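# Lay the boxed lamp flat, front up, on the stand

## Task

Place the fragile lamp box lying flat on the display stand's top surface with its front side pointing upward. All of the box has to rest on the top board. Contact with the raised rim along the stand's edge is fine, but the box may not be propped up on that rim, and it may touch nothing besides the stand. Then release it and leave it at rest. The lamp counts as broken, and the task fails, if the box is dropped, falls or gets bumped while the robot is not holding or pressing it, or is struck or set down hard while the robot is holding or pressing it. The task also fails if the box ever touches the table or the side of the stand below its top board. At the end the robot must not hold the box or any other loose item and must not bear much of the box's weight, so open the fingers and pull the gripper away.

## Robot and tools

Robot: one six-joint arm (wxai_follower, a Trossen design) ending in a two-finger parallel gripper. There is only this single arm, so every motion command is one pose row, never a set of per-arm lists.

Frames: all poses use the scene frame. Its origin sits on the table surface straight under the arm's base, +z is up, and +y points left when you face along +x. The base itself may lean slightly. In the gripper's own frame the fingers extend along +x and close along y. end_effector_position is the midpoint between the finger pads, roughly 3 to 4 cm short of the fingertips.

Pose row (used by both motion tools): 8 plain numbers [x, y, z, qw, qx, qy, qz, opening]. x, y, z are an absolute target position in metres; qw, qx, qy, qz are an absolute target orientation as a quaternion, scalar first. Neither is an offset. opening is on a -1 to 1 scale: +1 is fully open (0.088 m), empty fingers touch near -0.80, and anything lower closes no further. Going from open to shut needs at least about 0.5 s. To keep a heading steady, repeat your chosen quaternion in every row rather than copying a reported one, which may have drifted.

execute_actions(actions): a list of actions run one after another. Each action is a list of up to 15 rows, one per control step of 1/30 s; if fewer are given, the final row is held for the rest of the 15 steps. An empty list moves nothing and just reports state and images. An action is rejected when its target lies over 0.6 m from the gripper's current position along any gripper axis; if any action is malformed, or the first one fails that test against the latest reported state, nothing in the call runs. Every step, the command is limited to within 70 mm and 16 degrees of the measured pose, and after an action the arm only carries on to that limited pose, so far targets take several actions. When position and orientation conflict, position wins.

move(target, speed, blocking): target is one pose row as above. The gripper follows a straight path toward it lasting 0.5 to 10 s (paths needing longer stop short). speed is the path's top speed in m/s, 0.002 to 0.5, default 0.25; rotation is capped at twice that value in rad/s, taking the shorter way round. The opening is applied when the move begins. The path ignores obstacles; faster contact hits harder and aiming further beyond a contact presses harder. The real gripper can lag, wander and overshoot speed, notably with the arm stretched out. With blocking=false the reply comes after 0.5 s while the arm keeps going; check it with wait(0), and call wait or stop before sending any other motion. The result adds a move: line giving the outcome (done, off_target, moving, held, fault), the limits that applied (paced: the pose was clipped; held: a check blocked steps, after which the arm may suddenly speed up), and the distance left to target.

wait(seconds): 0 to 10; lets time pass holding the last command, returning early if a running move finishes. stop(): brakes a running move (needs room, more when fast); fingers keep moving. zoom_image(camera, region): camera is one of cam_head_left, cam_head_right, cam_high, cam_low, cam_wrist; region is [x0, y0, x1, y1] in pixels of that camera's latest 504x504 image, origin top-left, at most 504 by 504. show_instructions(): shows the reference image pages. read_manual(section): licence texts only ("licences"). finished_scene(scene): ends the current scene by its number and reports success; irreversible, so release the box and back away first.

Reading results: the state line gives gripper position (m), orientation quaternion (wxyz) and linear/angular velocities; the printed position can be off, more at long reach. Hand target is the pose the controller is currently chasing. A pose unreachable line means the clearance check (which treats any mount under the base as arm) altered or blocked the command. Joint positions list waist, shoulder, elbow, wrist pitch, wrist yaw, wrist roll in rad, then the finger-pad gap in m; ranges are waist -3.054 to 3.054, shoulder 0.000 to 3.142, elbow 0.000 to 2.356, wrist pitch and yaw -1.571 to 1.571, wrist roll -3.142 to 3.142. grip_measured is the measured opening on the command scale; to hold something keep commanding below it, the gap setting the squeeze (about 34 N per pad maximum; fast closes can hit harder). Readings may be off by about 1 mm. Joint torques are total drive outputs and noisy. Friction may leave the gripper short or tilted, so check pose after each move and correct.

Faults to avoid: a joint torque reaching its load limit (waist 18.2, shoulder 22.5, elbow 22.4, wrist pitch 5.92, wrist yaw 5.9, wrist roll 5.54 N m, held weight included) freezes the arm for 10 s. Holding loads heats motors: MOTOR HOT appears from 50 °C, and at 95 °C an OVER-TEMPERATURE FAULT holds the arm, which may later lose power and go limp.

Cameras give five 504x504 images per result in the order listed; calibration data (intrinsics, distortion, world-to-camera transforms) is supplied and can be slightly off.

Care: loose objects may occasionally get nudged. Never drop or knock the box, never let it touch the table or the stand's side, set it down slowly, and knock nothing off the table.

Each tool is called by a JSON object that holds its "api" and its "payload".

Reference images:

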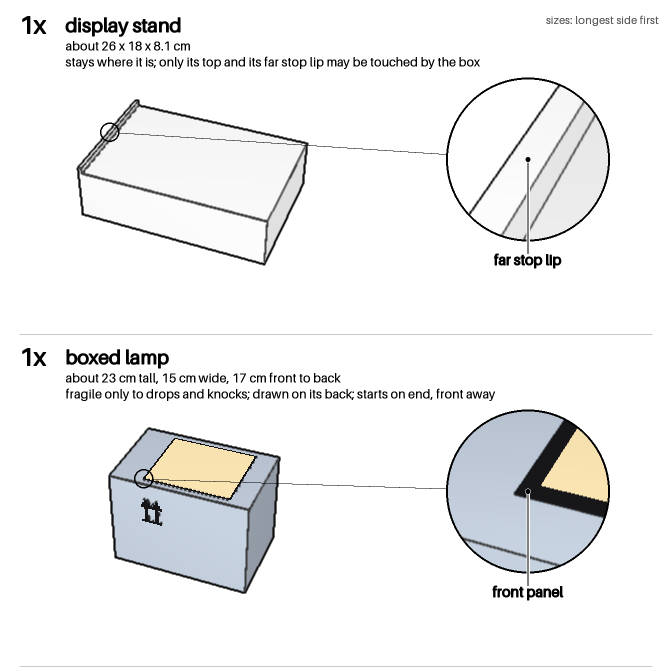

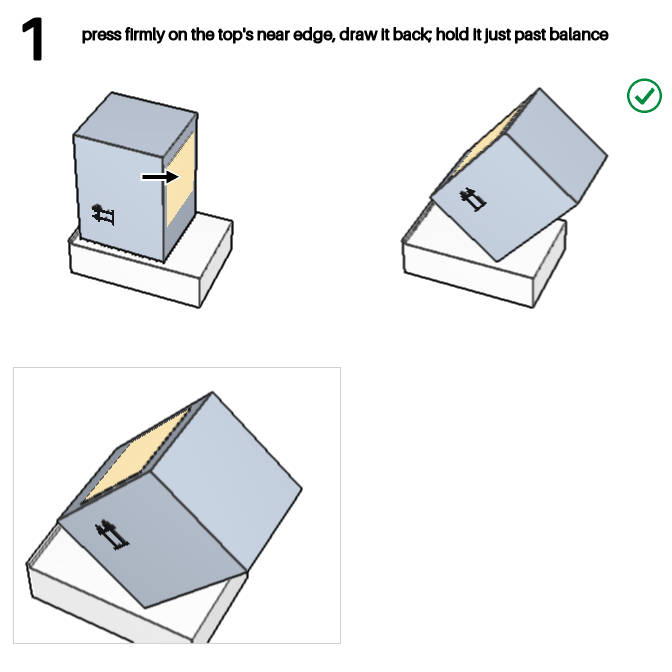

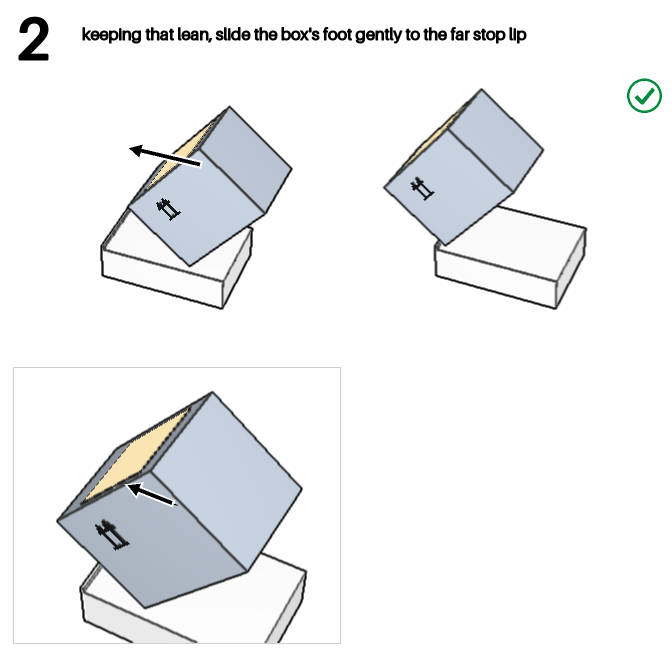

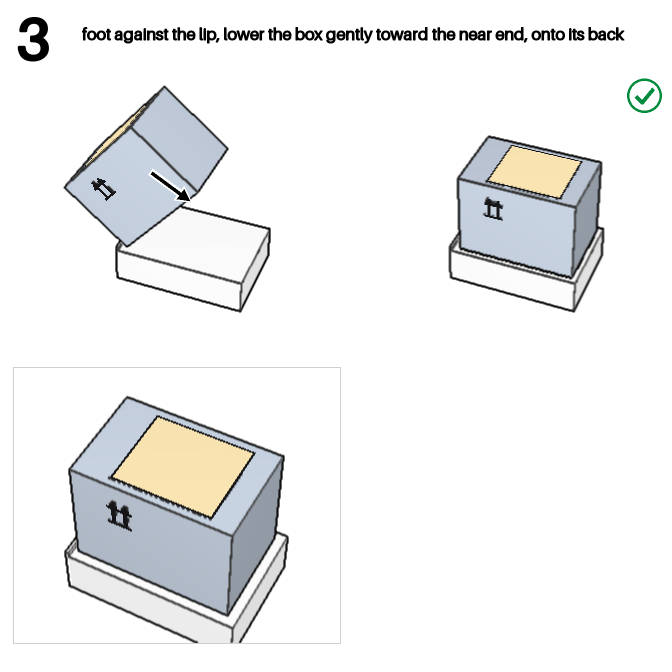

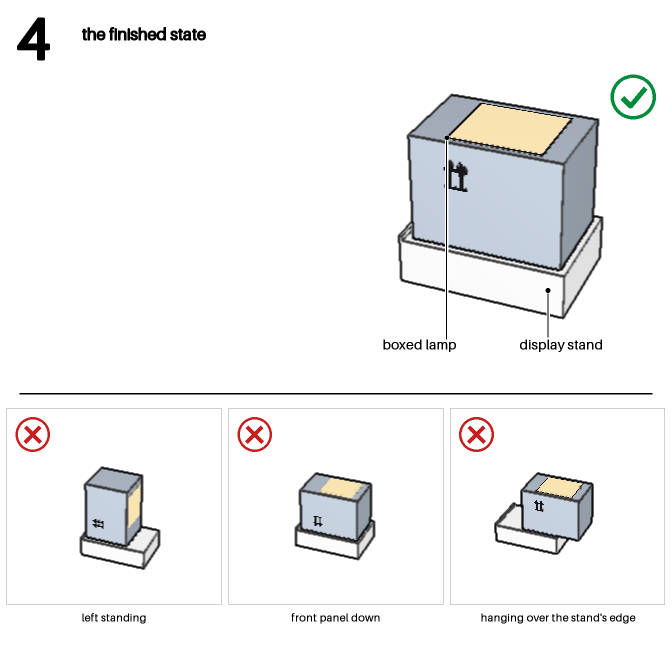

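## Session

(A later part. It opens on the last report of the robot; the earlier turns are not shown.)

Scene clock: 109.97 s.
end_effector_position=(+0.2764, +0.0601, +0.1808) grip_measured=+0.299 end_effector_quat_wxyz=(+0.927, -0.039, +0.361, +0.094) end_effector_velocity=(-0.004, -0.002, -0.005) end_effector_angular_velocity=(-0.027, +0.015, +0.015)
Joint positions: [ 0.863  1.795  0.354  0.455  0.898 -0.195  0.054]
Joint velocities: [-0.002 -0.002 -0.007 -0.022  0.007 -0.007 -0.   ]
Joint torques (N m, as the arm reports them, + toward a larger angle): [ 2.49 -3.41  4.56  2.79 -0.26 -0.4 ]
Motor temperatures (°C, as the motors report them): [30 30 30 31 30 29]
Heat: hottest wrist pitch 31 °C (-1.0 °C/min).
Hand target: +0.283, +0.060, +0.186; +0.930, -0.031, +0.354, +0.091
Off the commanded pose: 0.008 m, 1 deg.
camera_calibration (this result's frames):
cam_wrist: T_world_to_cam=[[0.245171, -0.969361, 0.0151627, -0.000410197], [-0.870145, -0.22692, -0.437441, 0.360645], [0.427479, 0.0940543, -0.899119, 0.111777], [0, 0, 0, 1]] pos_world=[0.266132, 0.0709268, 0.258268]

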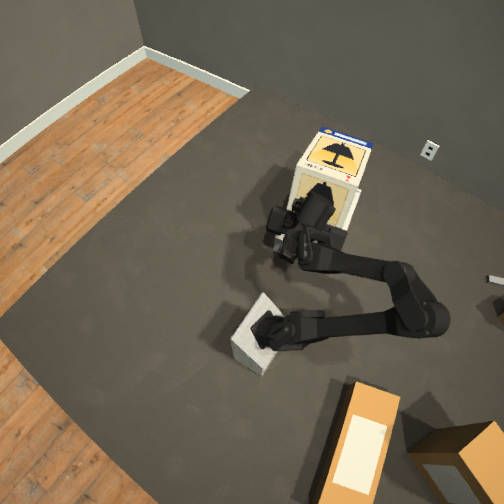

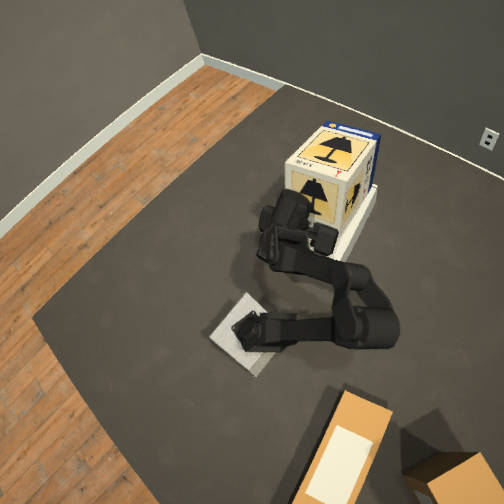

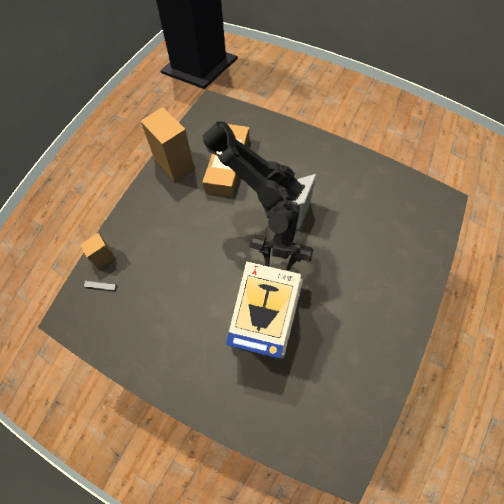

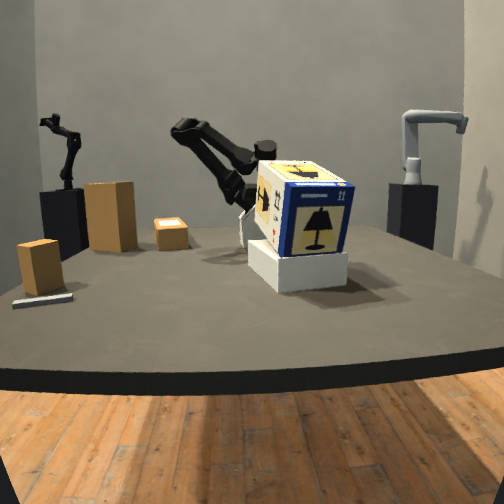

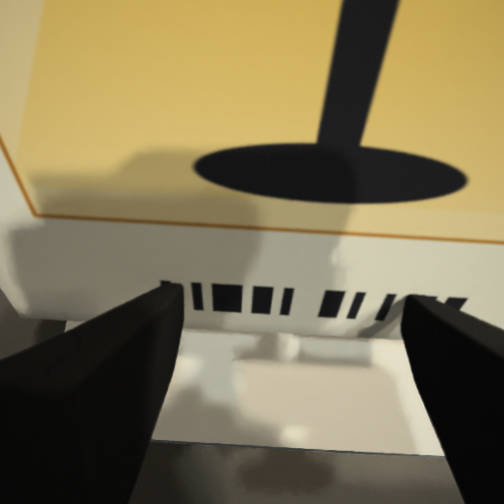

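The press has become light, so I'll increase it while descending.

{"api": "execute_actions", "payload": {"actions": [[[0.285,0.06,0.180,0.92,-0.03,0.35,0.09,0.3]],[[0.285,0.06,0.174,0.92,-0.03,0.35,0.09,0.3]],[[0.284,0.06,0.168,0.92,-0.03,0.35,0.09,0.3]],[[0.283,0.06,0.162,0.92,-0.03,0.35,0.09,0.3]],[[0.282,0.06,0.156,0.92,-0.03,0.35,0.09,0.3]],[[0.282,0.06,0.151,0.92,-0.03,0.35,0.09,0.3]]]}}

Scene clock: 115.40 s.
end_effector_position=(+0.2689, +0.0579, +0.1399) grip_measured=+0.298 end_effector_quat_wxyz=(+0.922, -0.045, +0.372, +0.095) end_effector_velocity=(+0.002, -0.003, +0.001) end_effector_angular_velocity=(-0.010, -0.008, -0.009)
Joint positions: [ 0.75   1.946  0.252  0.779  0.84  -0.319  0.054]
Joint velocities: [-0.007 -0.002 -0.002  0.022  0.007 -0.022  0.   ]
Joint torques (N m, as the arm reports them, + toward a larger angle): [ 3.19 -4.75  4.9   3.31 -0.53 -0.47]
Motor temperatures (°C, as the motors report them): [30 30 31 32 30 29]
Heat: hottest wrist pitch 32 °C (+1.0 °C/min).
Hand target: +0.282, +0.059, +0.151; +0.930, -0.031, +0.354, +0.091
Off the commanded pose: 0.017 m, 3 deg.
camera_calibration (this result's frames):
cam_wrist: T_world_to_cam=[[0.251754, -0.96752, 0.022889, -0.00302649], [-0.878563, -0.238398, -0.413875, 0.335344], [0.40589, 0.0840854, -0.910046, 0.0863394], [0, 0, 0, 1]] pos_world=[0.260338, 0.0697573, 0.217433]

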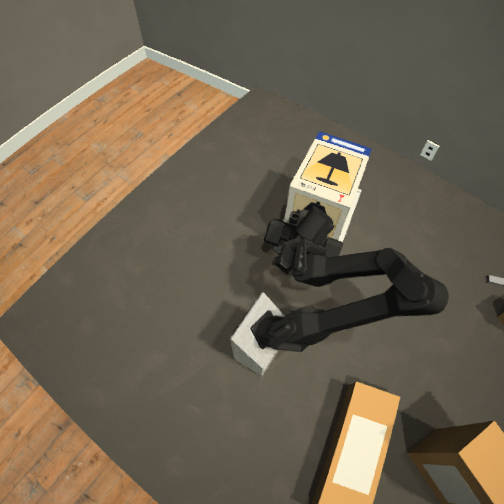

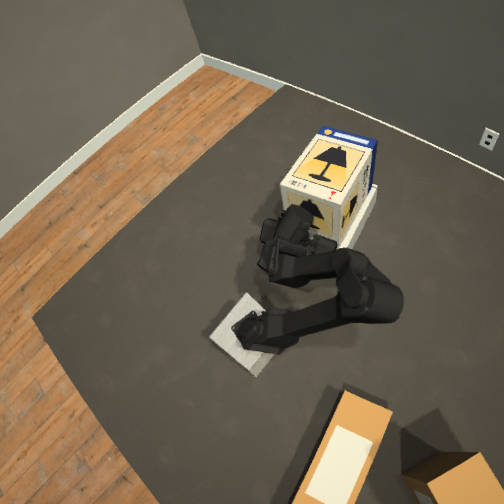

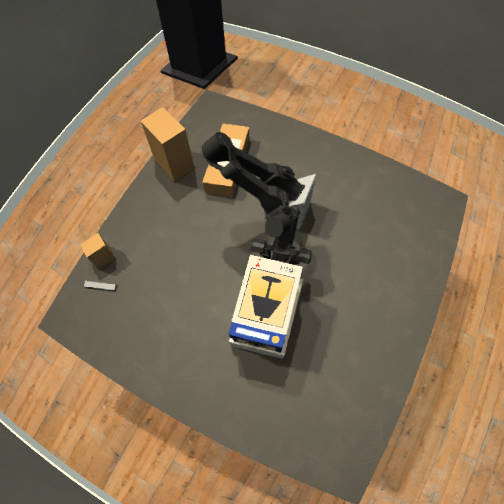

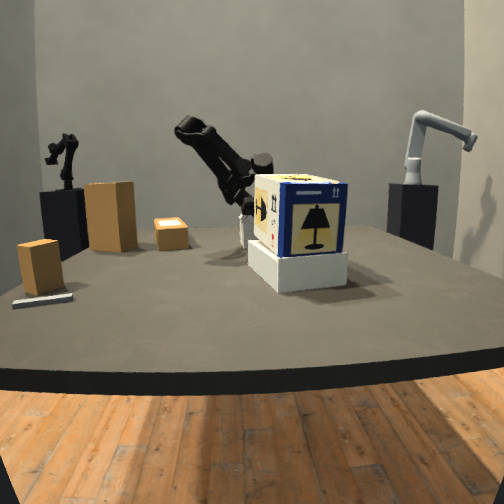

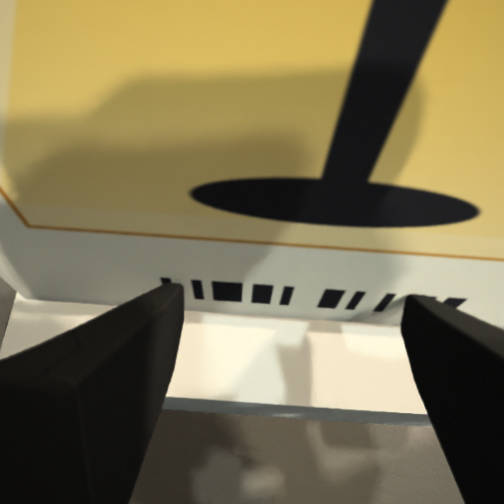

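{"api": "execute_actions", "payload": {"actions": [[[0.282,0.06,0.147,0.92,-0.03,0.35,0.09,0.3]],[[0.282,0.06,0.143,0.92,-0.03,0.35,0.09,0.3]],[[0.282,0.06,0.14,0.92,-0.03,0.35,0.09,0.3]],[[0.282,0.06,0.137,0.92,-0.03,0.35,0.09,0.3]],[[0.282,0.06,0.134,0.92,-0.03,0.35,0.09,0.3]],[[0.282,0.06,0.131,0.92,-0.03,0.35,0.09,0.3]],[[0.282,0.06,0.128,0.92,-0.03,0.35,0.09,0.3]],[[0.281,0.06,0.125,0.92,-0.03,0.35,0.09,0.3]],[[0.28,0.06,0.121,0.92,-0.03,0.35,0.09,0.3]],[[0.278,0.06,0.117,0.92,-0.03,0.35,0.09,0.3]]]}}

Scene clock: 123.40 s.
end_effector_position=(+0.2657, +0.0581, +0.1167) grip_measured=+0.299 end_effector_quat_wxyz=(+0.928, -0.044, +0.358, +0.095) end_effector_velocity=(-0.002, +0.001, -0.002) end_effector_angular_velocity=(-0.006, +0.006, +0.017)
Joint positions: [ 0.667  2.14   0.187  1.145  0.776 -0.44   0.054]
Joint velocities: [-0.002  0.002 -0.002 -0.007 -0.007 -0.007 -0.   ]
Joint torques (N m, as the arm reports them, + toward a larger angle): [ 1.11 -2.58  4.49  2.1  -1.04 -0.34]
Motor temperatures (°C, as the motors report them): [31 30 31 34 30 29]
Heat: hottest wrist pitch 34 °C (+3.0 °C/min).
Hand target: +0.278, +0.059, +0.117; +0.930, -0.031, +0.354, +0.091
Off the commanded pose: 0.012 m, 2 deg.
camera_calibration (this result's frames):
cam_wrist: T_world_to_cam=[[0.249834, -0.967965, 0.0250393, -0.00116703], [-0.866313, -0.234999, -0.44077, 0.32272], [0.432534, 0.0884274, -0.897271, 0.057621], [0, 0, 0, 1]] pos_world=[0.254945, 0.069614, 0.193976]

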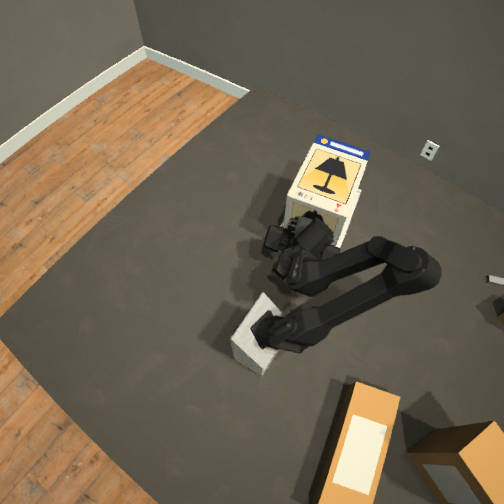

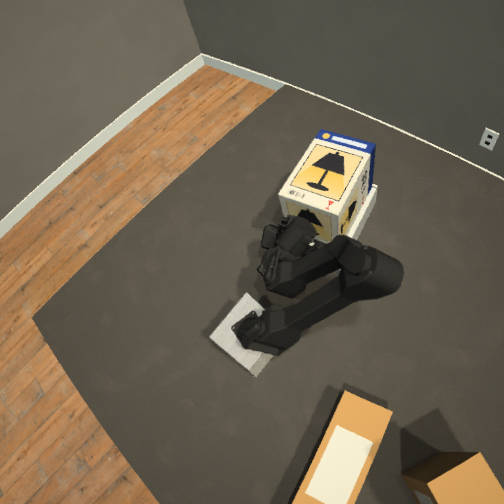

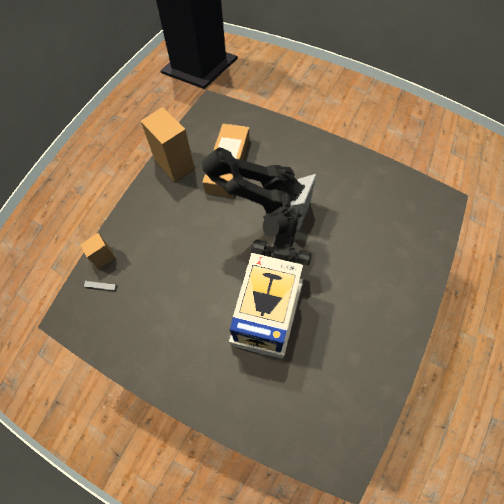

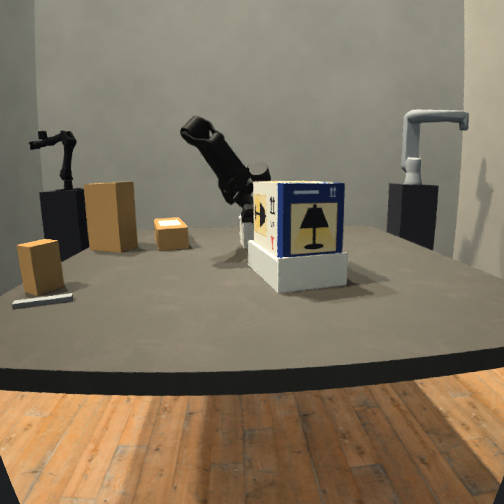

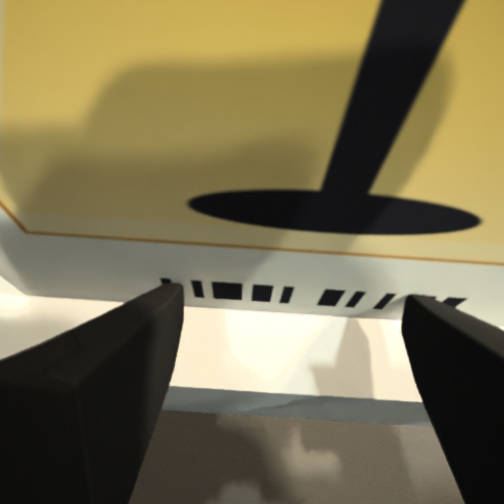

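{"api": "move", "payload": {"target": [0.248,0.054,0.122,0.92,-0.03,0.36,0.09,0.3], "speed": 0.03}}

{"api": "move", "payload": {"target": [0.19,0.03,0.3,0.92,-0.03,0.38,0.09,0.3], "speed": 0.15}}

{"api": "zoom_image", "payload": {"camera": "cam_low", "region": [230,160,370,300]}}

Scene clock: 126.47 s.
end_effector_position=(+0.2491, +0.0550, +0.1213) grip_measured=+0.300 end_effector_quat_wxyz=(+0.927, -0.032, +0.363, +0.092) end_effector_velocity=(-0.004, -0.001, -0.002) end_effector_angular_velocity=(-0.002, +0.018, -0.000)
Joint positions: [ 0.721  2.08   0.138  1.083  0.812 -0.35   0.054]
Joint velocities: [ 0.002 -0.012 -0.002 -0.037  0.007  0.022 -0.   ]
Joint torques (N m, as the arm reports them, + toward a larger angle): [ 3.21 -4.55  0.73  1.17 -0.08  0.22]
Motor temperatures (°C, as the motors report them): [31 30 31 34 30 29]
Heat: hottest wrist pitch 34 °C (+3.0 °C/min).
Hand target: +0.248, +0.054, +0.122; +0.927, -0.030, +0.362, +0.090
Off the commanded pose: 0.002 m, 0 deg.
move: done
camera_calibration (this result's frames):
cam_wrist: T_world_to_cam=[[0.236145, -0.971709, 0.00416198, 0.00594996], [-0.87418, -0.21431, -0.435752, 0.309834], [0.424316, 0.0992624, -0.900057, 0.0710114], [0, 0, 0, 1]] pos_world=[0.239314, 0.0651334, 0.1989]

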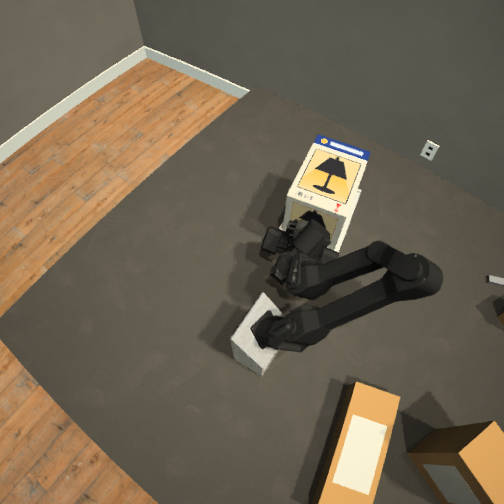

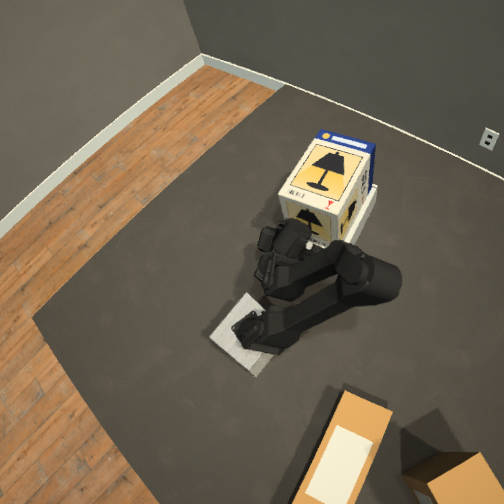

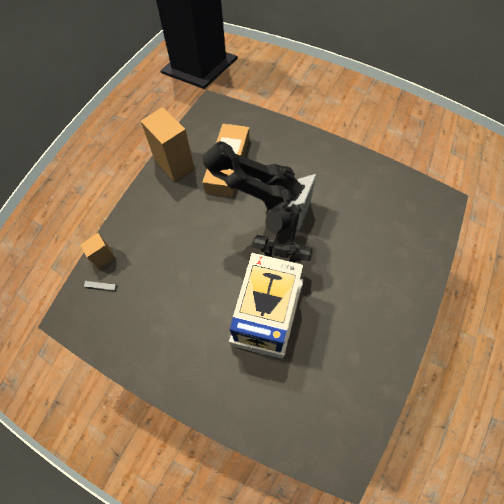

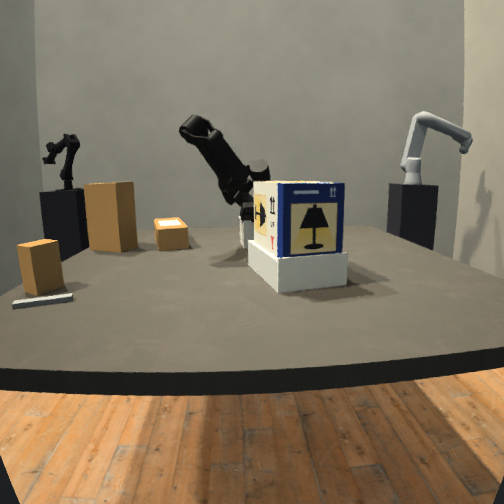

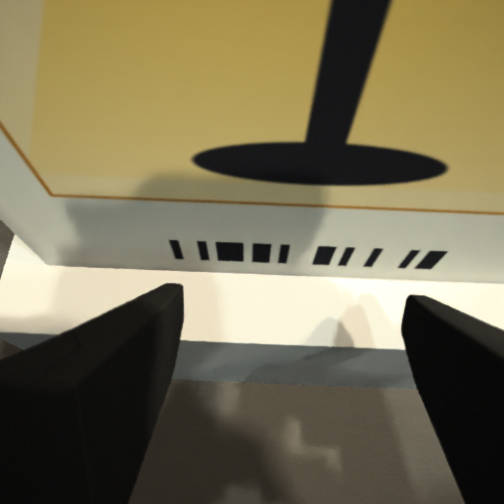

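Scene clock: 128.20 s.
end_effector_position=(+0.1886, +0.0273, +0.2980) grip_measured=+0.300 end_effector_quat_wxyz=(+0.920, -0.034, +0.379, +0.090) end_effector_velocity=(+0.000, -0.003, -0.001) end_effector_angular_velocity=(+0.002, +0.005, -0.024)
Joint positions: [ 1.413  1.548  0.751 -1.043  0.984  0.822  0.054]
Joint velocities: [-0.002  0.002  0.002 -0.022  0.007  0.037  0.   ]
Joint torques (N m, as the arm reports them, + toward a larger angle): [ 1.71 -0.54  5.18  0.97  0.26  0.16]
Motor temperatures (°C, as the motors report them): [31 30 31 34 30 29]
Heat: hottest wrist pitch 34 °C (+3.0 °C/min).
Hand target: +0.189, +0.028, +0.301; +0.921, -0.030, +0.379, +0.091
Off the commanded pose: 0.004 m, 0 deg.
move: done
camera_calibration (this result's frames):
cam_wrist: T_world_to_cam=[[0.234846, -0.972026, 0.00362523, -0.00698372], [-0.888849, -0.216257, -0.403957, 0.321308], [0.393441, 0.0916454, -0.914771, 0.268941], [0, 0, 0, 1]] pos_world=[0.181422, 0.0380495, 0.375839]

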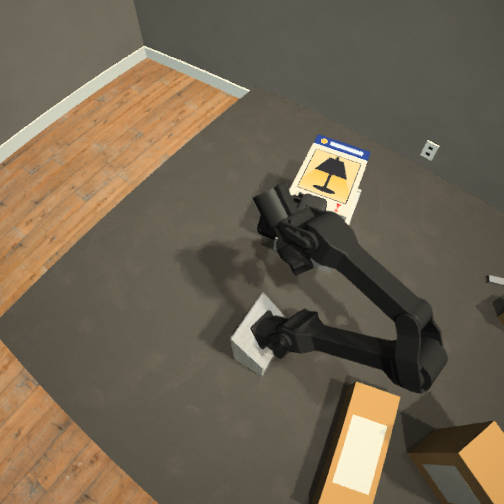

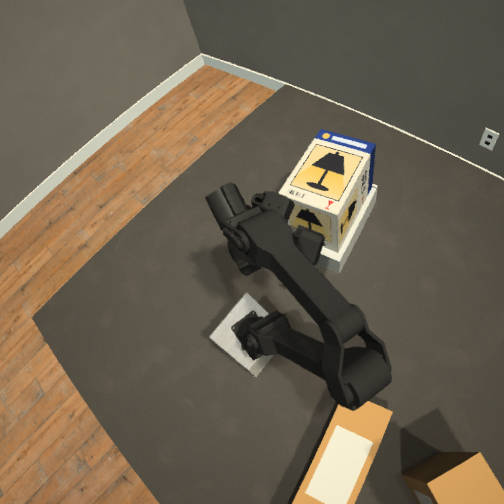

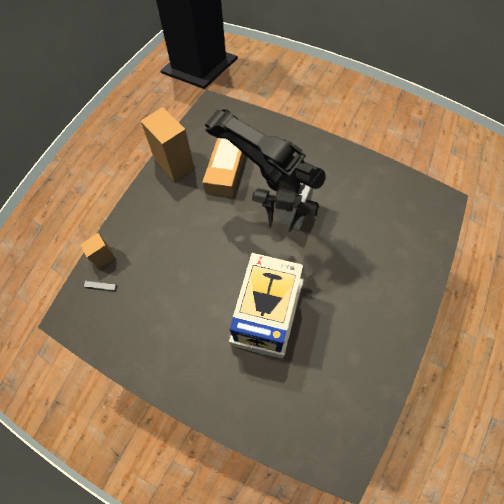

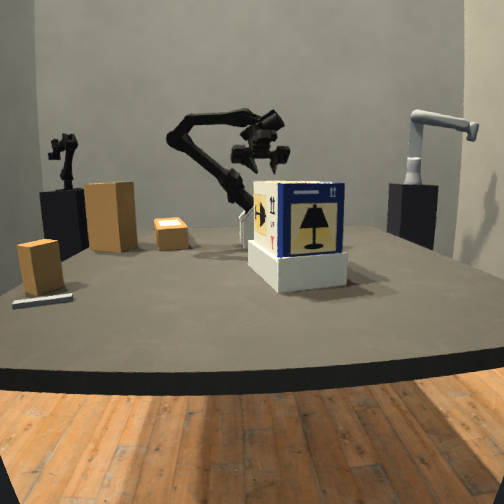

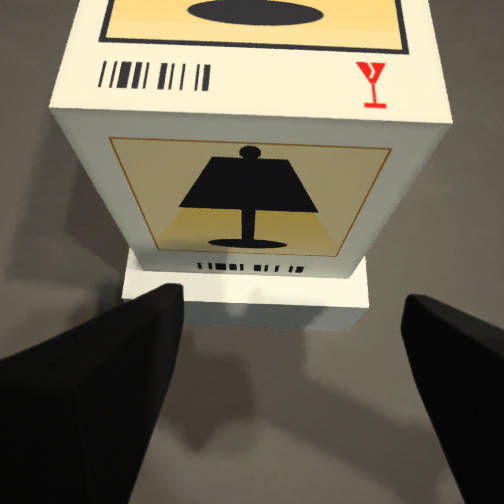

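Region (230, 160, 370, 300) of cam_low's 504x504 image, scaled by 3.600, with more detail than that image has.

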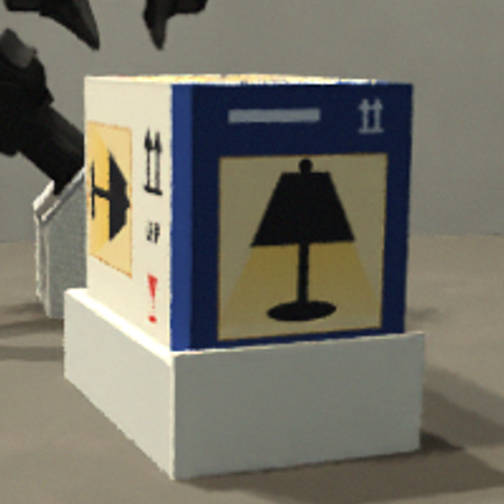

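{"api": "finished_scene", "payload": {"scene": 1}}

The scene is finished: the task was done.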